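## Task

The loom tagged with a yellow label already has a strap at U36 in the cable manager ahead of the robot. Following the notes on the work order, fit one more strap further down so that it sits at U30. A tail that is only partly pressed in lowers the score; any other fault means the task fails.

## Robot and tools

Robot: one six-joint arm with a two-finger parallel gripper. There is only one arm, so every motion command is a single row, never a list per arm. The work must stay in place by itself: release it and back the gripper away before ending a scene.

Frame: all poses are in the scene frame. Its origin is on the table top straight under the arm base; +z is up, and +y is to the left for someone looking along +x. Positions are in metres, orientations are unit quaternions written w first (qw, qx, qy, qz). The base may be slightly tilted, and the reported hand position gets less accurate at long reach.

Gripper geometry: the fingers point along the gripper's own +z and close along its x axis. The reported end-effector point lies between the pads; the fingertips extend 17.5 mm past it. A flat block sticks out about 9 cm toward the gripper's -y side and rotates with it, so watch its clearance.

The row (10 numbers, used by both motion tools): x, y, z, qw, qx, qy, qz, position, force_limit, speed. The first seven are an absolute target pose for the gripper in the scene frame, not an offset. The last three are scaled from -1 to 1. position: +1 = wide open (50 mm gap), about -0.65 = pads touching, -1 = close until something stops the fingers (use this to grip). force_limit: -1 about 20 N per pad, 0 about 102 N, +1 about 185 N (actual grip may run ~17 % above). speed: -1 = 20 mm/s, 0 = 85 mm/s, +1 = 150 mm/s of gap change. A new force_limit or speed only applies once position changes by at least 0.01; to grip more gently, open first.

execute_actions(actions): a list of actions; each action is a table of at most 15 rows, one row per 1/30 s step; a short table repeats its final row to fill 15 steps. An empty list just reports state and images. A target more than 0.6 m from the current gripper position along any gripper axis is refused; if the first action fails that or anything is malformed, nothing runs. Repeat the desired quaternion in every row rather than copying the drifted one from a result. Each step, the commanded pose is clipped to 100 mm and 16 degrees from the measured pose, so far targets need several actions.

move(target, speed, stop_force, blocking): a straight-line path toward one absolute row. speed is in m/s, 0.002 to 0.5 (default 0.25); rotation is capped at twice that in rad/s. The path takes 0.5 to 10 s and does not avoid obstacles. stop_force (9 to 40 N, optional) ends the path when the wrist senses that much extra push along the direction of travel; use it only with very slow speeds when approaching contact, not on moves that rotate the gripper, and leave it out when pulling away from something. It cannot be combined with blocking=false. With blocking=false the result comes after 0.5 s; then use wait or stop before other motion. Without stop_force the arm is stiff: aiming even slightly beyond a firm surface can trigger a fault.

wait(seconds): 0 to 10, lets time run while the last command holds. stop(): brakes a running move (fingers continue). zoom_image(camera, region): camera is cam_high, cam_low or cam_wrist; region [x0, y0, x1, y1] in pixels of that 504x504 image, at most 504 by 504. show_instructions(): shows the work order reference pages. finished_scene(scene): integer 1 or 2; irreversible; reports success and gives the next task.

Reading results: the state line has the end-effector position and quaternion plus velocities. "Hand target" is where the controller is currently driving. "pose unreachable" means the clearance check altered or blocked the command. object_status: 0 moving, 1 stopped while opening, 2 stopped while closing (a real grip), 3 reached the commanded opening or pads met (likely nothing held). position_measured converts to gap as (250 - value) x 0.202 mm. A move adds a "move:" line: done, contact (stop_force triggered), held, off_target, moving or fault, plus limits such as paced (pose clipped) or held (steps blocked), and the distance left to target. Wrist force/torque are in the gripper's own axes, noisy (offset up to ~4 N, noise ~2.4 N), saturating near 50 N; "no reading" at the start is normal.

Things to avoid: contact forces of 150 N on any part, or joint torques at their limits (wrist joints 26.3 N m, others 141 N m), cause a 10 s stop. Holding loads heats motors: a MOTOR HOT warning appears from 70 °C and an over-temperature brake at 85 °C.

Each tool is called after "Call:" by a JSON object that holds its "name" and its "arguments".

## Session

Call:
{"name": "show_instructions", "arguments": {}}

Call:
{"name": "execute_actions", "arguments": {"actions": []}}

Reference images for this scene: work order page 1, work order page 2, work order page 3.

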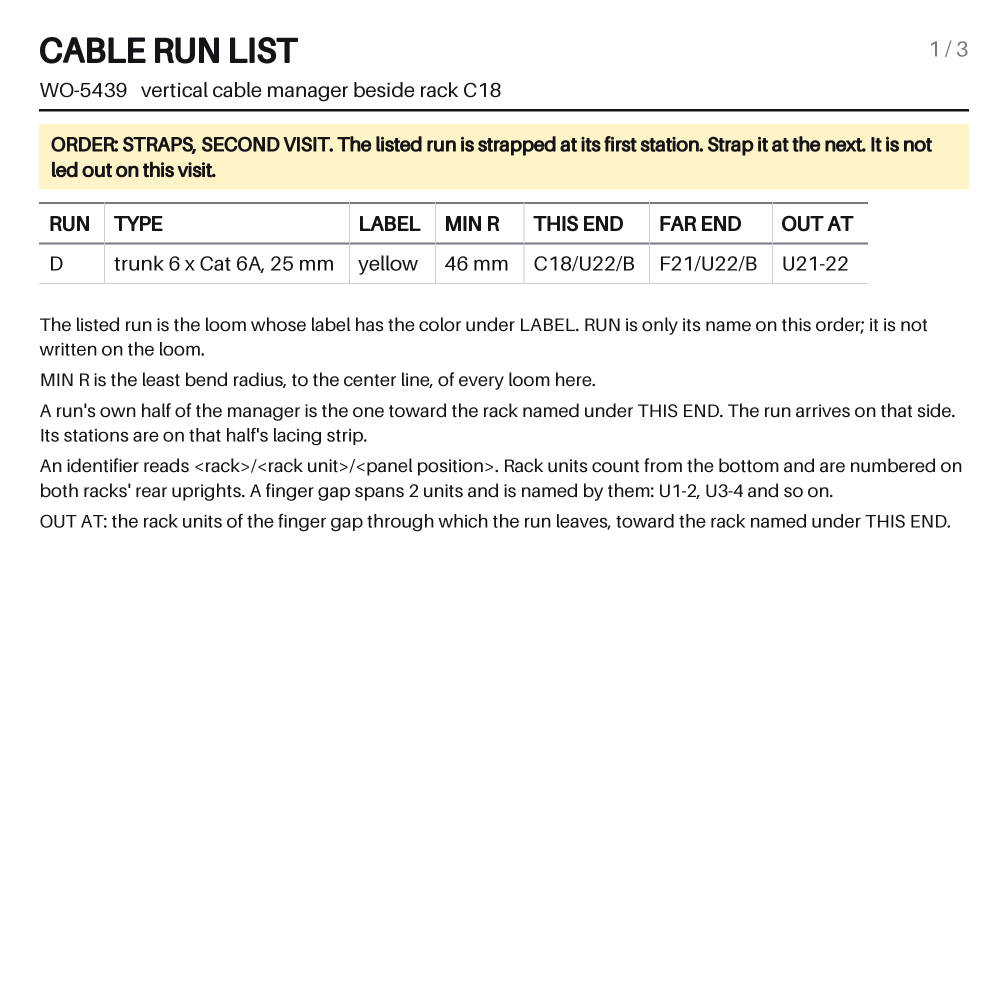

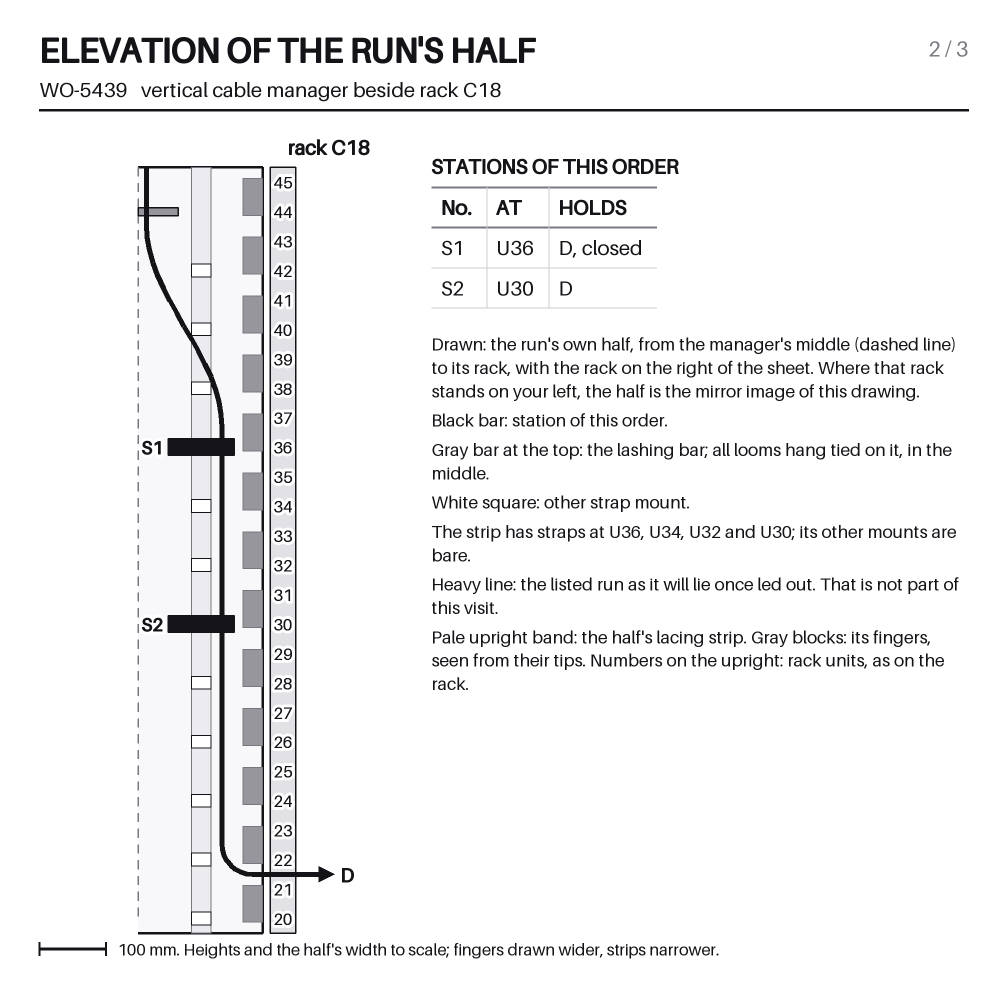

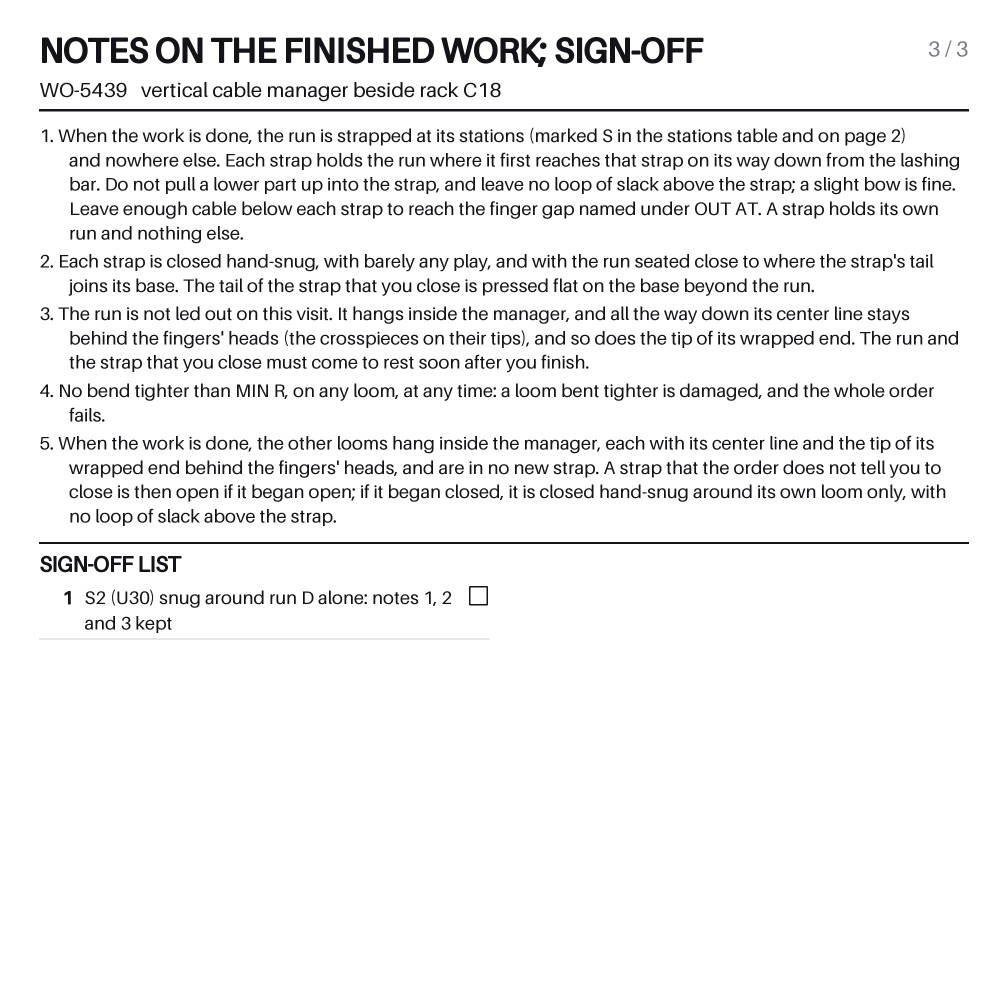

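Scene clock: 0.00 s.
end_effector_position=(+0.4123, +0.0732, +0.1264) position_measured=3 object_status=3 end_effector_quat_wxyz=(+0.016, +0.828, +0.509, -0.234) end_effector_velocity=(+0.000, +0.000, +0.000) end_effector_angular_velocity=(+0.000, -0.001, +0.000)
Joint positions: [-0.086 -0.998  2.028 -2.247 -2.236  0.834]
Joint velocities: [ 0.001 -0.    -0.001 -0.     0.    -0.   ]
Wrist force (N, on the end effector, along its own x y z axes, offset not removed): no reading
Wrist torque (N m, same axes, about the end effector's origin, offset not removed): no reading
Hand target: +0.412, +0.073, +0.126; +0.016, +0.828, +0.509, -0.234

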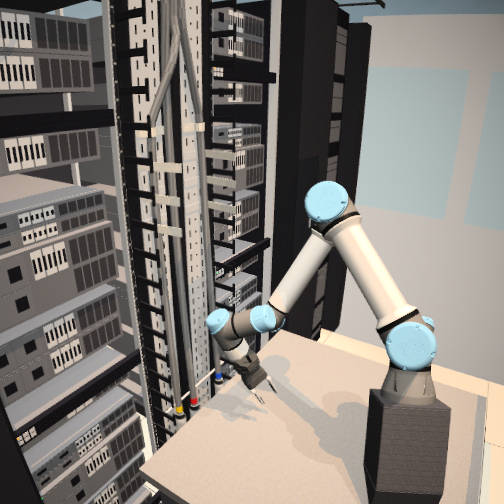

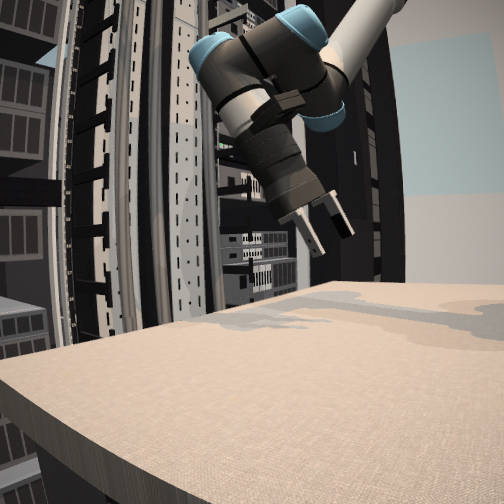

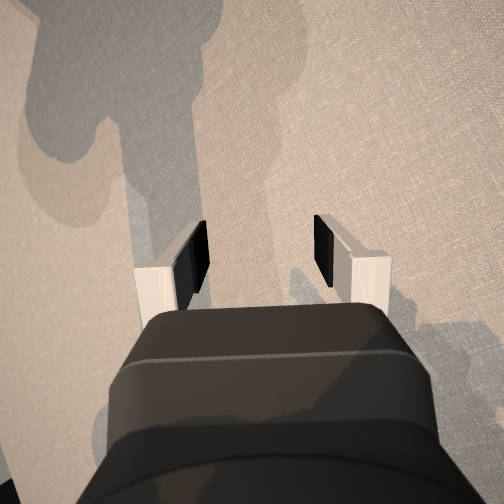

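Call:
{"name": "move", "arguments": {"target": [0.45,0.1,0.4,0,0.707,-0.707,0,1,0,0], "speed": 0.4}}

Call:
{"name": "move", "arguments": {"target": [0.56,0.12,0.665,0.5,-0.5,0.5,-0.5,1,0,0], "speed": 0.3}}

Scene clock: 7.50 s.
end_effector_position=(+0.4499, +0.0999, +0.3999) position_measured=3 object_status=3 end_effector_quat_wxyz=(-0.000, +0.707, -0.707, -0.000) end_effector_velocity=(-0.000, -0.000, +0.000) end_effector_angular_velocity=(-0.006, +0.002, -0.011)
Joint positions: [ 0.214 -1.628  2.091 -2.041 -2.074  3.558]
Joint velocities: [ 0.004  0.003 -0.004  0.007 -0.004  0.017]
Wrist force (N, on the end effector, along its own x y z axes, offset not removed): [-0.2 0.1 -2.8]
Wrist torque (N m, same axes, about the end effector's origin, offset not removed): [-0.16 0.06 0.04]
Hand target: +0.450, +0.100, +0.400; +0.000, +0.707, -0.707, -0.000
Off the commanded pose: 0.000 m, 0 deg.
move: done

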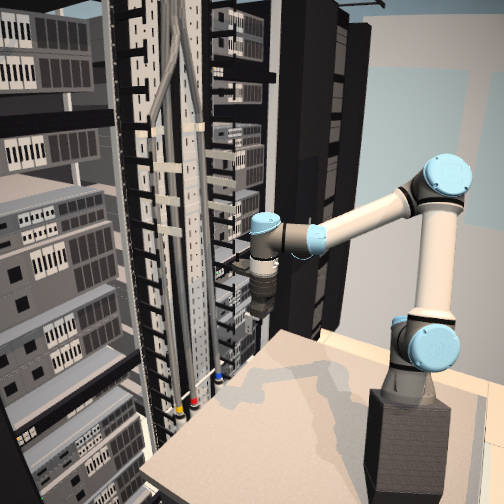

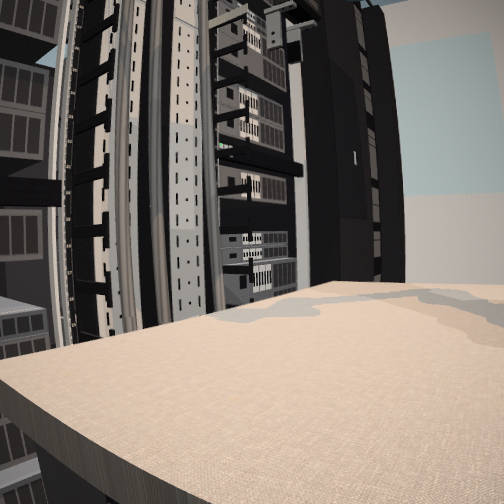

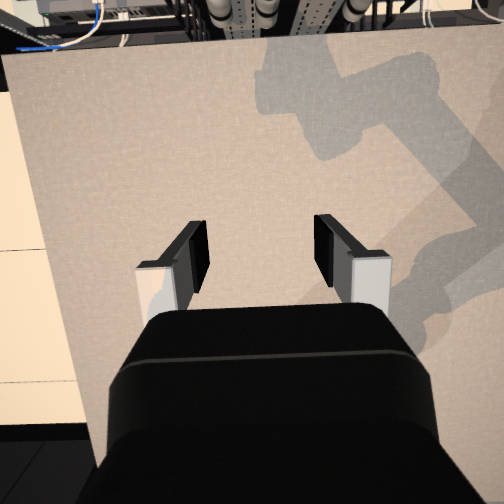

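Scene clock: 10.73 s.
end_effector_position=(+0.5602, +0.1204, +0.6646) position_measured=3 object_status=3 end_effector_quat_wxyz=(+0.500, -0.500, +0.501, -0.499) end_effector_velocity=(+0.001, +0.000, +0.001) end_effector_angular_velocity=(+0.001, -0.011, +0.000)
Joint positions: [ 0.368 -1.267  2.213 -4.318 -2.084  2.564]
Joint velocities: [-0.004  0.006 -0.003 -0.012  0.01  -0.003]
Wrist force (N, on the end effector, along its own x y z axes, offset not removed): [0.6 0.7 0.1]
Wrist torque (N m, same axes, about the end effector's origin, offset not removed): [0.02 -0.20 0.03]
Hand target: +0.560, +0.120, +0.665; +0.501, -0.500, +0.500, -0.499
Off the commanded pose: 0.001 m, 0 deg.
move: done

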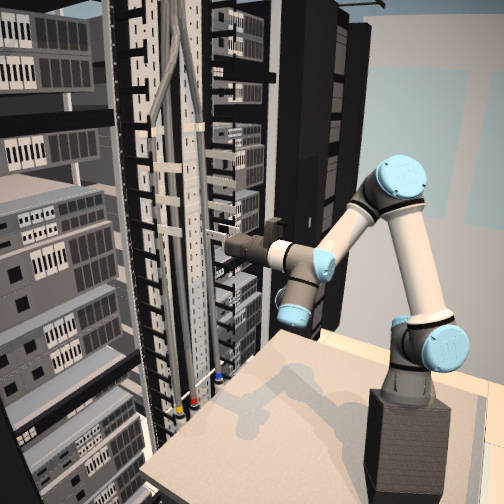

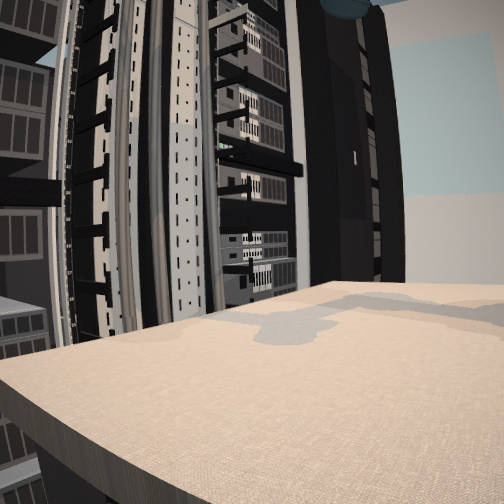

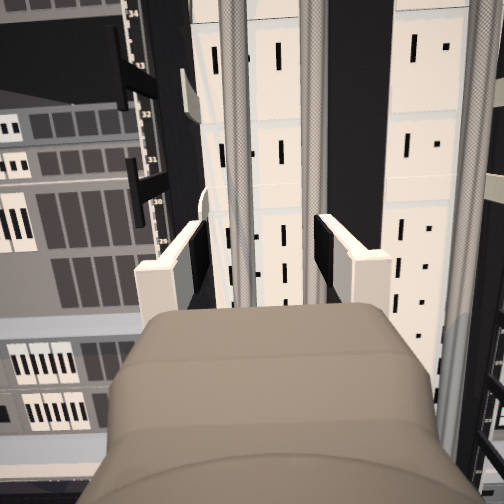

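Call:
{"name": "move", "arguments": {"target": [0.62,0.17,0.665,0.5,-0.5,0.5,-0.5,-1,-1,0], "speed": 0.12}}

Scene clock: 22.00 s.
end_effector_position=(+0.6197, +0.1699, +0.6650) position_measured=251 object_status=3 end_effector_quat_wxyz=(+0.500, -0.500, +0.500, -0.500) end_effector_velocity=(+0.001, +0.002, +0.001) end_effector_angular_velocity=(+0.001, -0.001, +0.001)
Joint positions: [ 0.385 -1.114  1.999 -4.262 -2.1    2.557]
Joint velocities: [ 0.002  0.004 -0.007  0.002 -0.001  0.   ]
Wrist force (N, on the end effector, along its own x y z axes, offset not removed): [0.5 -3.7 -1.8]
Wrist torque (N m, same axes, about the end effector's origin, offset not removed): [-0.60 -0.10 0.08]
Hand target: +0.620, +0.170, +0.665; +0.500, -0.500, +0.500, -0.500
Off the commanded pose: 0.000 m, 0 deg.
move: done

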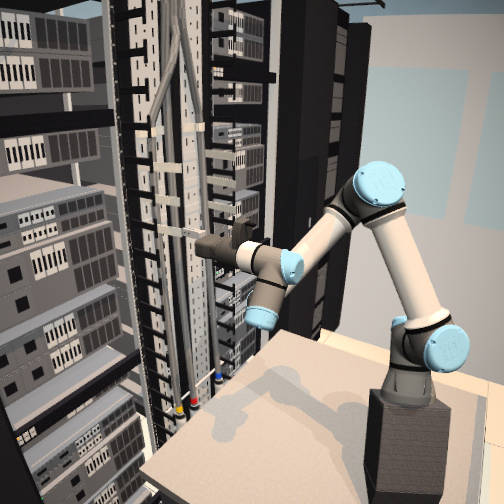

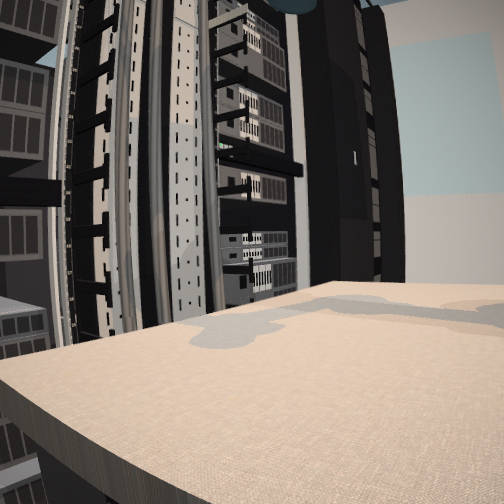

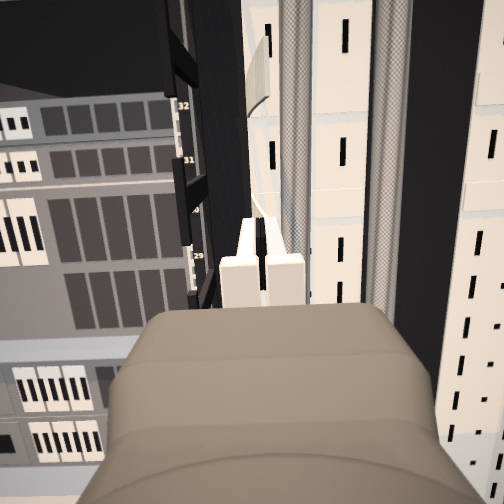

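Call:
{"name": "move", "arguments": {"target": [0.64,0.183,0.658,0.5,-0.5,0.5,-0.5,-1,-1,0], "speed": 0.05}}

Scene clock: 26.70 s.
end_effector_position=(+0.6398, +0.1829, +0.6580) position_measured=251 object_status=3 end_effector_quat_wxyz=(+0.500, -0.500, +0.500, -0.500) end_effector_velocity=(+0.002, +0.002, -0.001) end_effector_angular_velocity=(-0.000, -0.000, +0.001)
Joint positions: [ 0.375 -1.063  1.939 -4.251 -2.091  2.559]
Joint velocities: [ 0.     0.006 -0.006  0.001  0.    -0.   ]
Wrist force (N, on the end effector, along its own x y z axes, offset not removed): [2.1 0.6 0.1]
Wrist torque (N m, same axes, about the end effector's origin, offset not removed): [0.04 -0.44 -0.03]
Hand target: +0.640, +0.183, +0.658; +0.500, -0.500, +0.500, -0.500
Off the commanded pose: 0.000 m, 0 deg.
move: done

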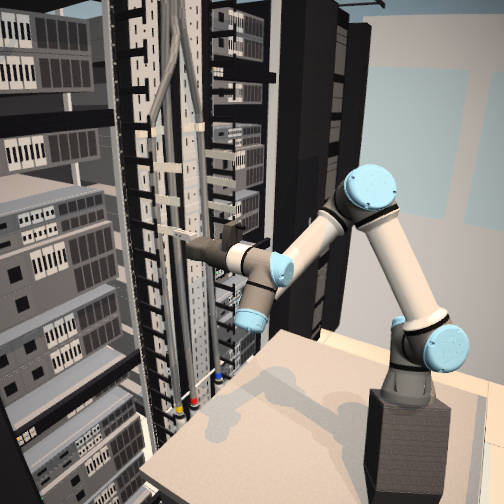

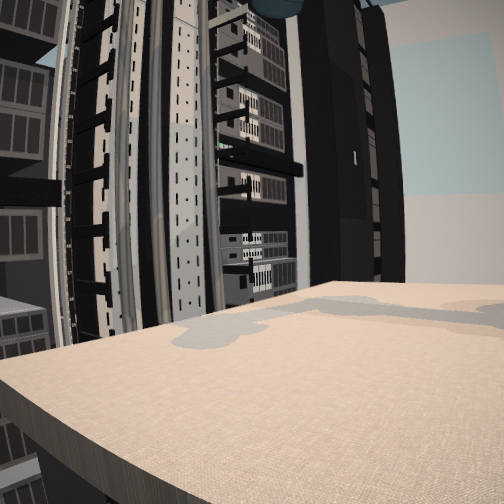

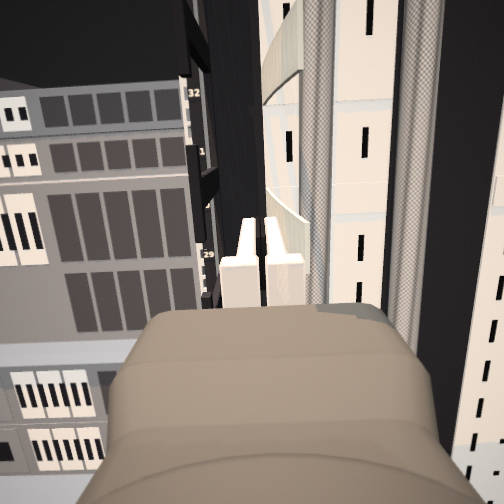

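Call:
{"name": "move", "arguments": {"target": [0.70,0.165,0.656,0.5,-0.5,0.5,-0.5,-1,-1,0], "speed": 0.05}}

Call:
{"name": "move", "arguments": {"target": [0.735,0.150,0.656,0.5,-0.5,0.5,-0.5,-1,-1,0], "speed": 0.03}}

Scene clock: 31.00 s.
end_effector_position=(+0.6998, +0.1651, +0.6560) position_measured=251 object_status=3 end_effector_quat_wxyz=(+0.500, -0.500, +0.500, -0.500) end_effector_velocity=(+0.003, -0.002, -0.001) end_effector_angular_velocity=(-0.000, +0.001, -0.002)
Joint positions: [ 0.282 -1.046  1.841 -4.159 -2.     2.583]
Joint velocities: [-0.005  0.    -0.003  0.003  0.003  0.001]
Wrist force (N, on the end effector, along its own x y z axes, offset not removed): [-0.2 0.3 1.0]
Wrist torque (N m, same axes, about the end effector's origin, offset not removed): [0.02 0.01 -0.10]
Hand target: +0.700, +0.165, +0.656; +0.500, -0.500, +0.500, -0.500
Off the commanded pose: 0.000 m, 0 deg.
move: done

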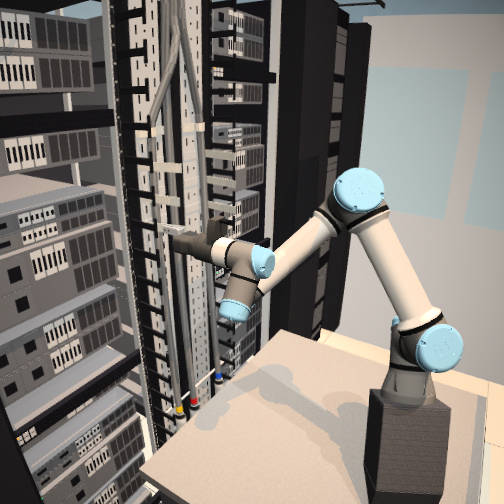

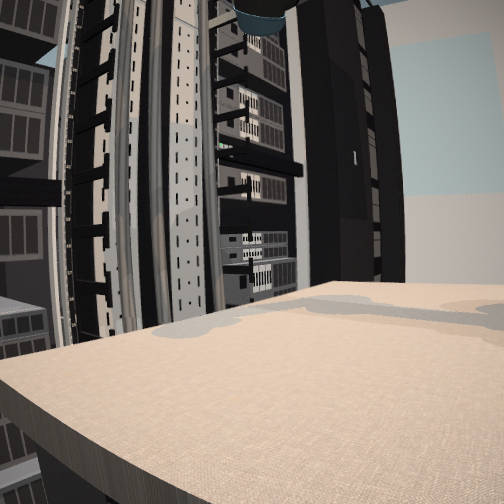

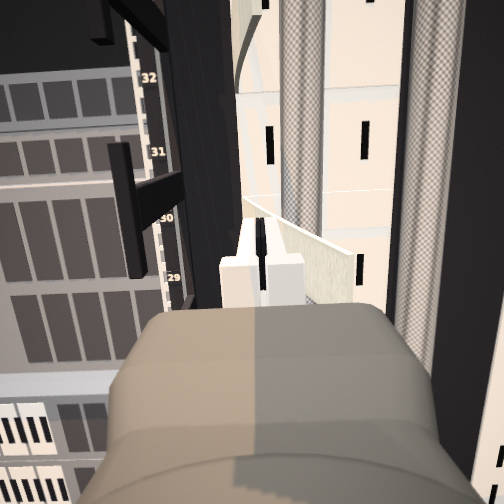

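Scene clock: 32.63 s.
end_effector_position=(+0.7348, +0.1501, +0.6560) position_measured=251 object_status=3 end_effector_quat_wxyz=(+0.500, -0.500, +0.500, -0.500) end_effector_velocity=(+0.002, -0.001, +0.000) end_effector_angular_velocity=(+0.001, -0.001, -0.000)
Joint positions: [ 0.229 -1.039  1.78  -4.101 -1.948  2.596]
Joint velocities: [-0.003  0.    -0.003  0.003  0.003  0.001]
Wrist force (N, on the end effector, along its own x y z axes, offset not removed): [2.5 0.6 1.5]
Wrist torque (N m, same axes, about the end effector's origin, offset not removed): [0.16 -0.50 -0.02]
Hand target: +0.735, +0.150, +0.656; +0.500, -0.500, +0.500, -0.500
Off the commanded pose: 0.000 m, 0 deg.
move: done

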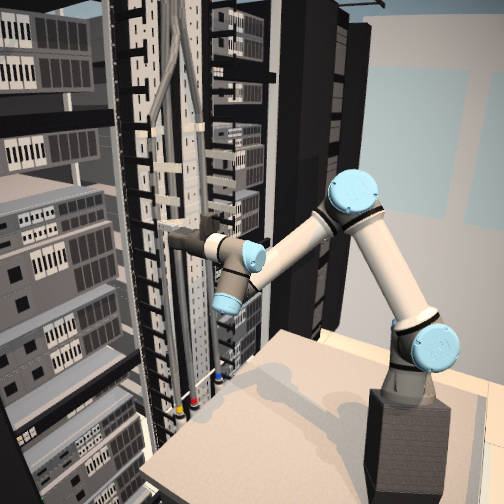

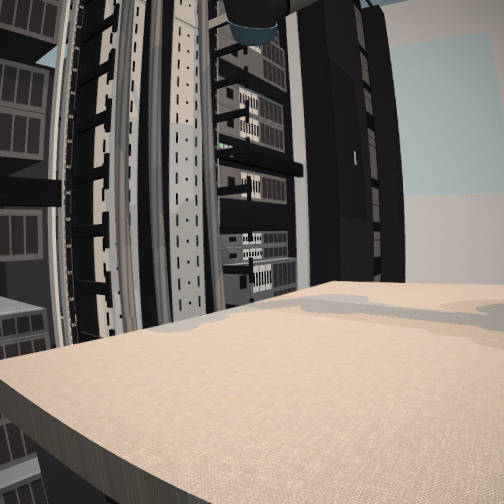

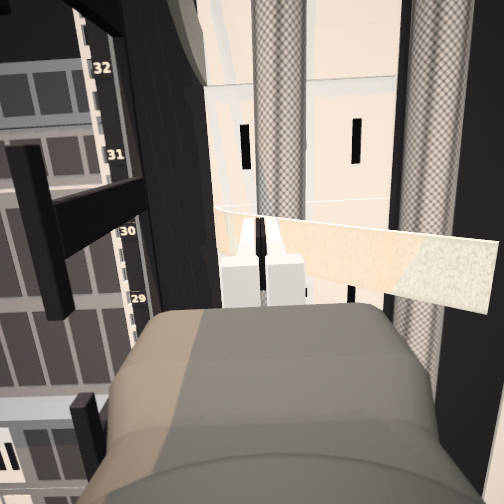

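Call:
{"name": "move", "arguments": {"target": [0.741,0.113,0.656,0.5,-0.5,0.5,-0.5,-1,-1,0], "speed": 0.03}}

Call:
{"name": "move", "arguments": {"target": [0.741,0.113,0.656,0.707,0,0.707,0,-1,-1,0], "speed": 0.3}}

Scene clock: 39.63 s.
end_effector_position=(+0.7410, +0.1132, +0.6560) position_measured=251 object_status=3 end_effector_quat_wxyz=(+0.500, -0.500, +0.500, -0.500) end_effector_velocity=(+0.000, -0.003, +0.000) end_effector_angular_velocity=(-0.000, -0.000, -0.001)
Joint positions: [ 0.161 -1.1    1.824 -4.079 -1.882  2.611]
Joint velocities: [-0.004 -0.004  0.002  0.001  0.004  0.   ]
Wrist force (N, on the end effector, along its own x y z axes, offset not removed): [0.6 1.1 1.6]
Wrist torque (N m, same axes, about the end effector's origin, offset not removed): [0.26 -0.31 0.02]
Hand target: +0.741, +0.113, +0.656; +0.500, -0.500, +0.500, -0.500
Off the commanded pose: 0.000 m, 0 deg.
move: done

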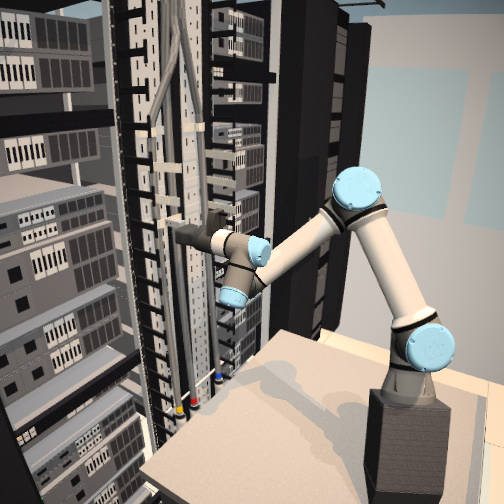

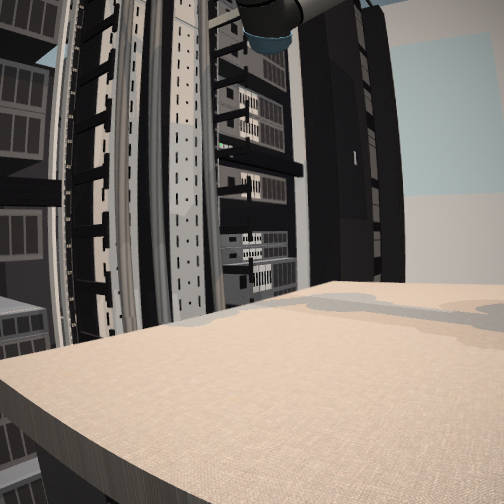

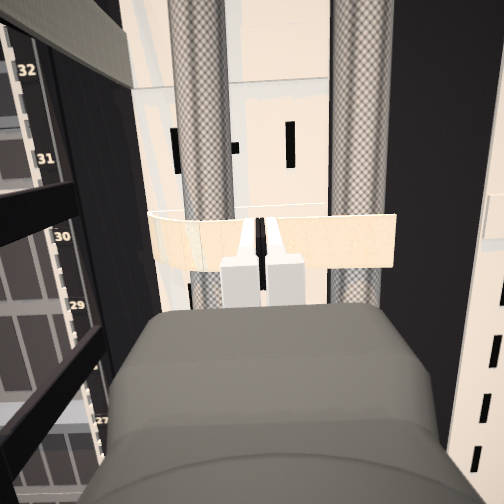

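Scene clock: 42.83 s.
end_effector_position=(+0.7410, +0.1130, +0.6560) position_measured=251 object_status=3 end_effector_quat_wxyz=(+0.707, -0.000, +0.707, -0.000) end_effector_velocity=(-0.000, +0.000, +0.000) end_effector_angular_velocity=(+0.011, -0.000, +0.001)
Joint positions: [ 0.229 -1.082  1.758 -4.036 -1.948  4.165]
Joint velocities: [ 0.001 -0.001  0.001  0.001  0.     0.011]
Wrist force (N, on the end effector, along its own x y z axes, offset not removed): [0.6 -2.5 0.6]
Wrist torque (N m, same axes, about the end effector's origin, offset not removed): [-0.58 -0.17 0.03]
Hand target: +0.741, +0.113, +0.656; +0.707, -0.000, +0.707, -0.000
Off the commanded pose: 0.000 m, 0 deg.
move: done

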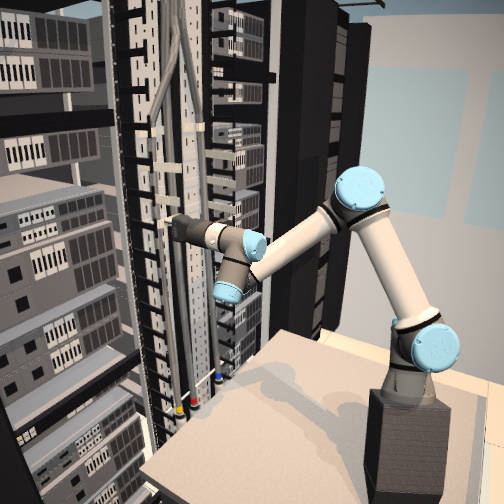

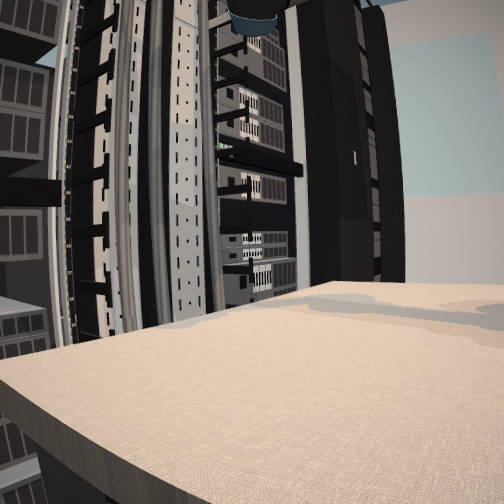

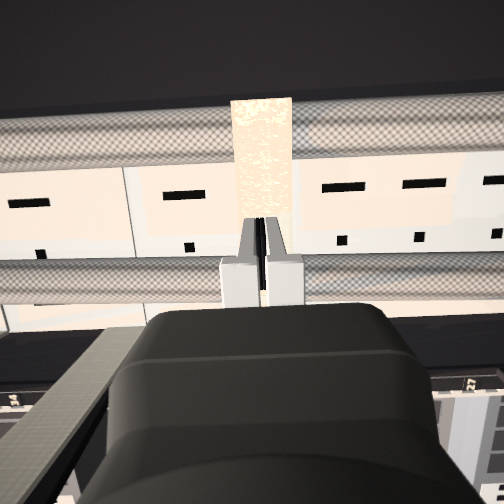

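Call:
{"name": "move", "arguments": {"target": [0.753,0.114,0.654,0.707,0,0.707,0,-1,-1,0], "speed": 0.012}}

Call:
{"name": "move", "arguments": {"target": [0.758,0.134,0.654,0.707,0,0.707,0,-1,-1,0], "speed": 0.01, "stop_force": 20}}

Scene clock: 48.83 s.
end_effector_position=(+0.7528, +0.1140, +0.6540) position_measured=251 object_status=3 end_effector_quat_wxyz=(+0.707, +0.000, +0.707, +0.000) end_effector_velocity=(+0.002, +0.001, -0.000) end_effector_angular_velocity=(-0.000, +0.000, +0.001)
Joint positions: [ 0.22  -1.064  1.728 -4.022 -1.939  4.169]
Joint velocities: [-0.001  0.003 -0.004  0.003  0.002  0.   ]
Wrist force (N, on the end effector, along its own x y z axes, offset not removed): [3.7 -0.1 -2.7]
Wrist torque (N m, same axes, about the end effector's origin, offset not removed): [-0.04 -0.73 -0.11]
Hand target: +0.753, +0.114, +0.654; +0.707, +0.000, +0.707, +0.000
Off the commanded pose: 0.000 m, 0 deg.
move: done

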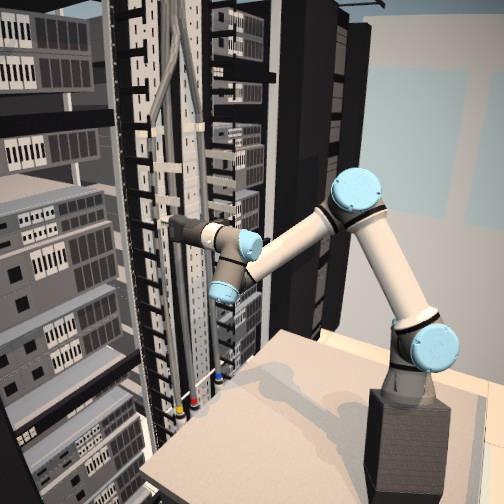

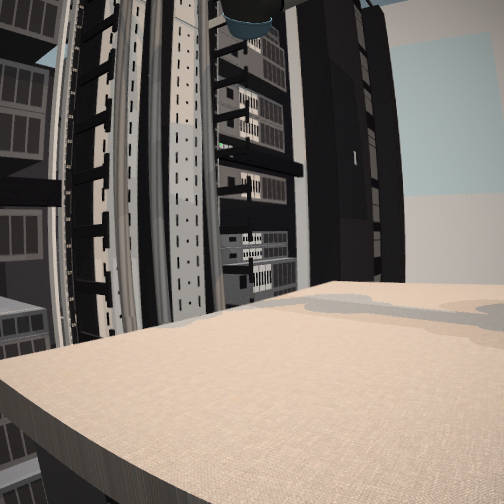

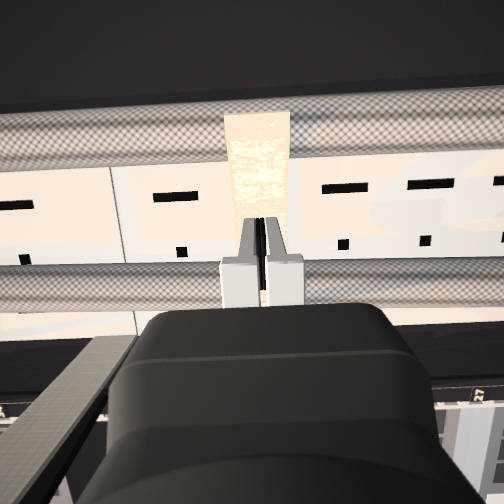

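Scene clock: 51.13 s.
end_effector_position=(+0.7579, +0.1338, +0.6540) position_measured=251 object_status=3 end_effector_quat_wxyz=(+0.707, -0.000, +0.707, -0.000) end_effector_velocity=(+0.001, +0.002, -0.000) end_effector_angular_velocity=(+0.001, -0.000, -0.001)
Joint positions: [ 0.247 -1.021  1.68  -4.02  -1.966  4.162]
Joint velocities: [ 0.003  0.005 -0.006 -0.001 -0.003 -0.   ]
Wrist force (N, on the end effector, along its own x y z axes, offset not removed): [1.4 -2.2 0.1]
Wrist torque (N m, same axes, about the end effector's origin, offset not removed): [-0.28 -0.41 -0.17]
Hand target: +0.758, +0.134, +0.654; +0.707, -0.000, +0.707, -0.000
Off the commanded pose: 0.000 m, 0 deg.
move: done

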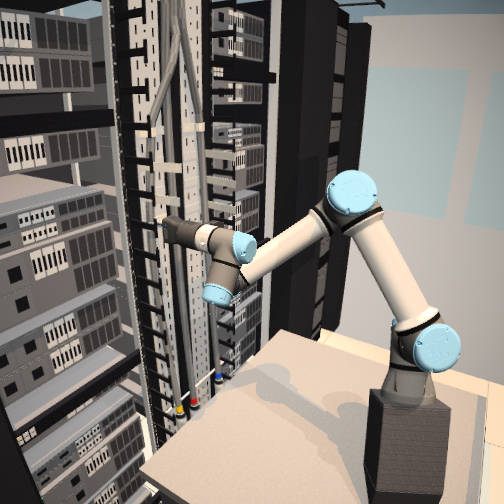

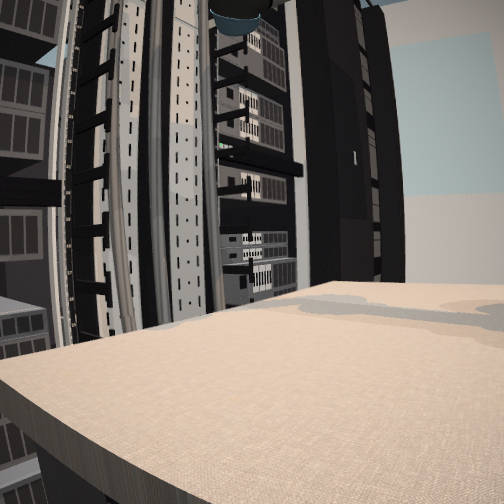

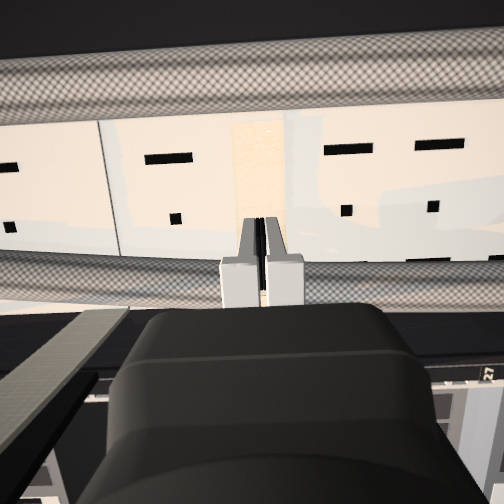

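Call:
{"name": "zoom_image", "arguments": {"camera": "cam_high", "region": [130, 110, 230, 250]}}

Region (130, 110, 230, 250) of cam_high's 504x504 image, scaled by 3.600, with more detail than that image has; it fills the left 360 columns of this view, and the rest is white.

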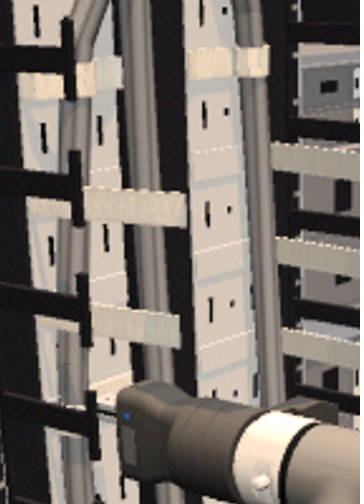

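Call:
{"name": "move", "arguments": {"target": [0.7635,0.129,0.654,0.707,0,0.707,0,-1,-1,0], "speed": 0.005, "stop_force": 12}}

Call:
{"name": "move", "arguments": {"target": [0.775,0.129,0.654,0.707,0,0.707,0,-1,-1,0], "speed": 0.002, "stop_force": 15}}

Scene clock: 61.37 s.
end_effector_position=(+0.7634, +0.1291, +0.6540) position_measured=251 object_status=3 end_effector_quat_wxyz=(+0.707, +0.000, +0.707, +0.000) end_effector_velocity=(+0.001, -0.001, -0.000) end_effector_angular_velocity=(-0.001, +0.001, +0.000)
Joint positions: [ 0.236 -1.023  1.673 -4.01  -1.955  4.165]
Joint velocities: [-0.002 -0.    -0.001  0.002  0.001  0.   ]
Wrist force (N, on the end effector, along its own x y z axes, offset not removed): [4.3 -2.1 -1.0]
Wrist torque (N m, same axes, about the end effector's origin, offset not removed): [-0.44 -0.75 -0.21]
Hand target: +0.764, +0.129, +0.654; +0.707, +0.000, +0.707, +0.000
Off the commanded pose: 0.000 m, 0 deg.
move: done

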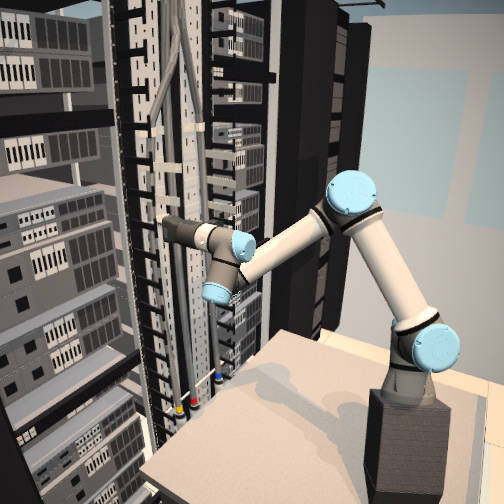

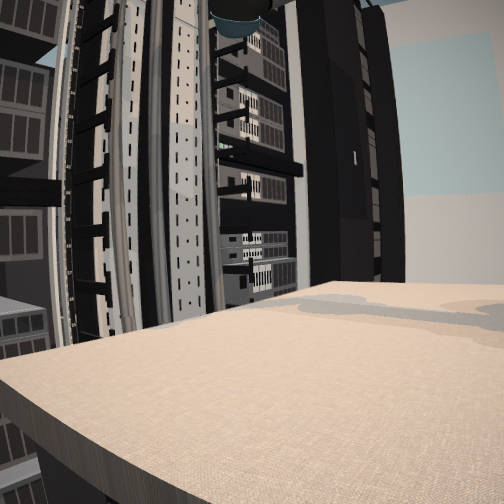

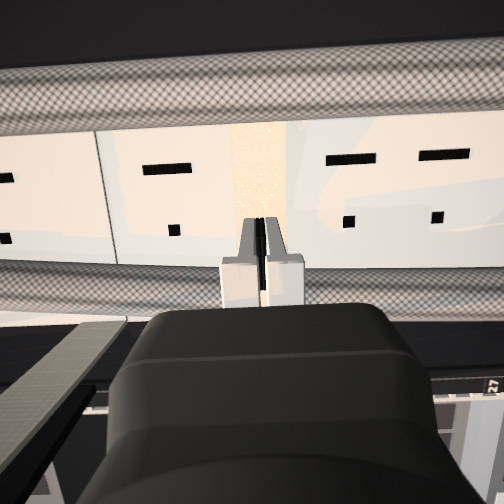

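Scene clock: 66.93 s.
end_effector_position=(+0.7739, +0.1290, +0.6540) position_measured=251 object_status=3 end_effector_quat_wxyz=(+0.707, -0.000, +0.707, +0.000) end_effector_velocity=(+0.001, -0.001, -0.002) end_effector_angular_velocity=(-0.001, +0.002, -0.002)
Joint positions: [ 0.228 -1.01   1.644 -3.993 -1.947  4.167]
Joint velocities: [-0.003  0.001  0.001 -0.001 -0.    -0.   ]
Wrist force (N, on the end effector, along its own x y z axes, offset not removed): [3.3 -0.9 -13.2]
Wrist torque (N m, same axes, about the end effector's origin, offset not removed): [-0.44 -0.69 0.05]
Hand target: +0.774, +0.129, +0.654; +0.707, -0.000, +0.707, +0.000
Off the commanded pose: 0.001 m, 0 deg.
move: contact

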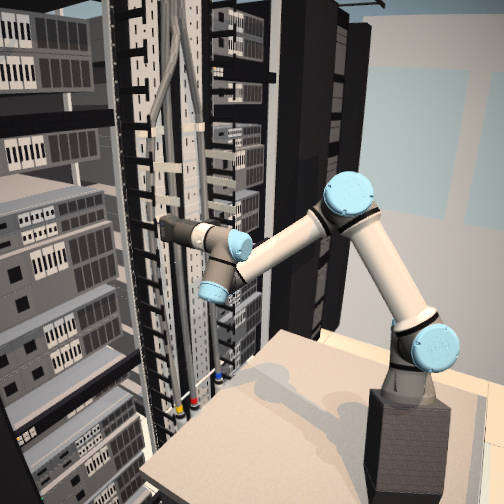

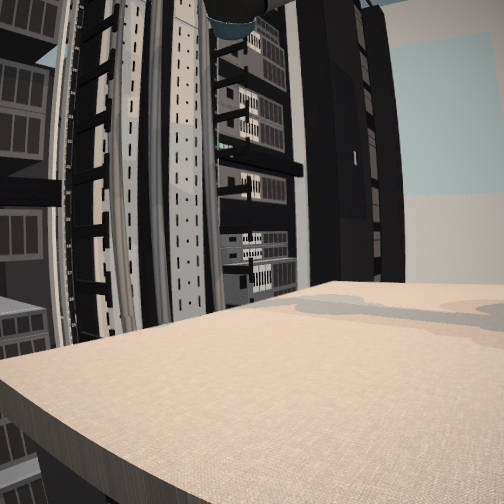

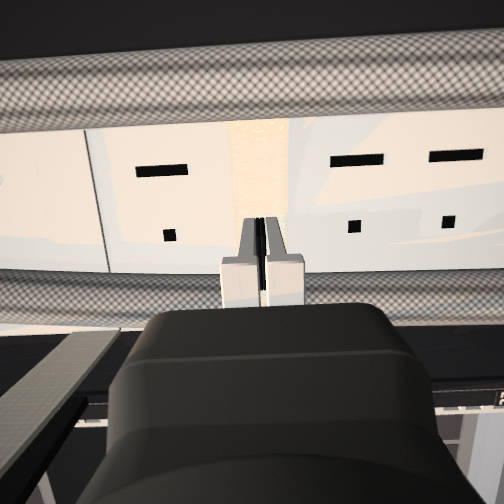

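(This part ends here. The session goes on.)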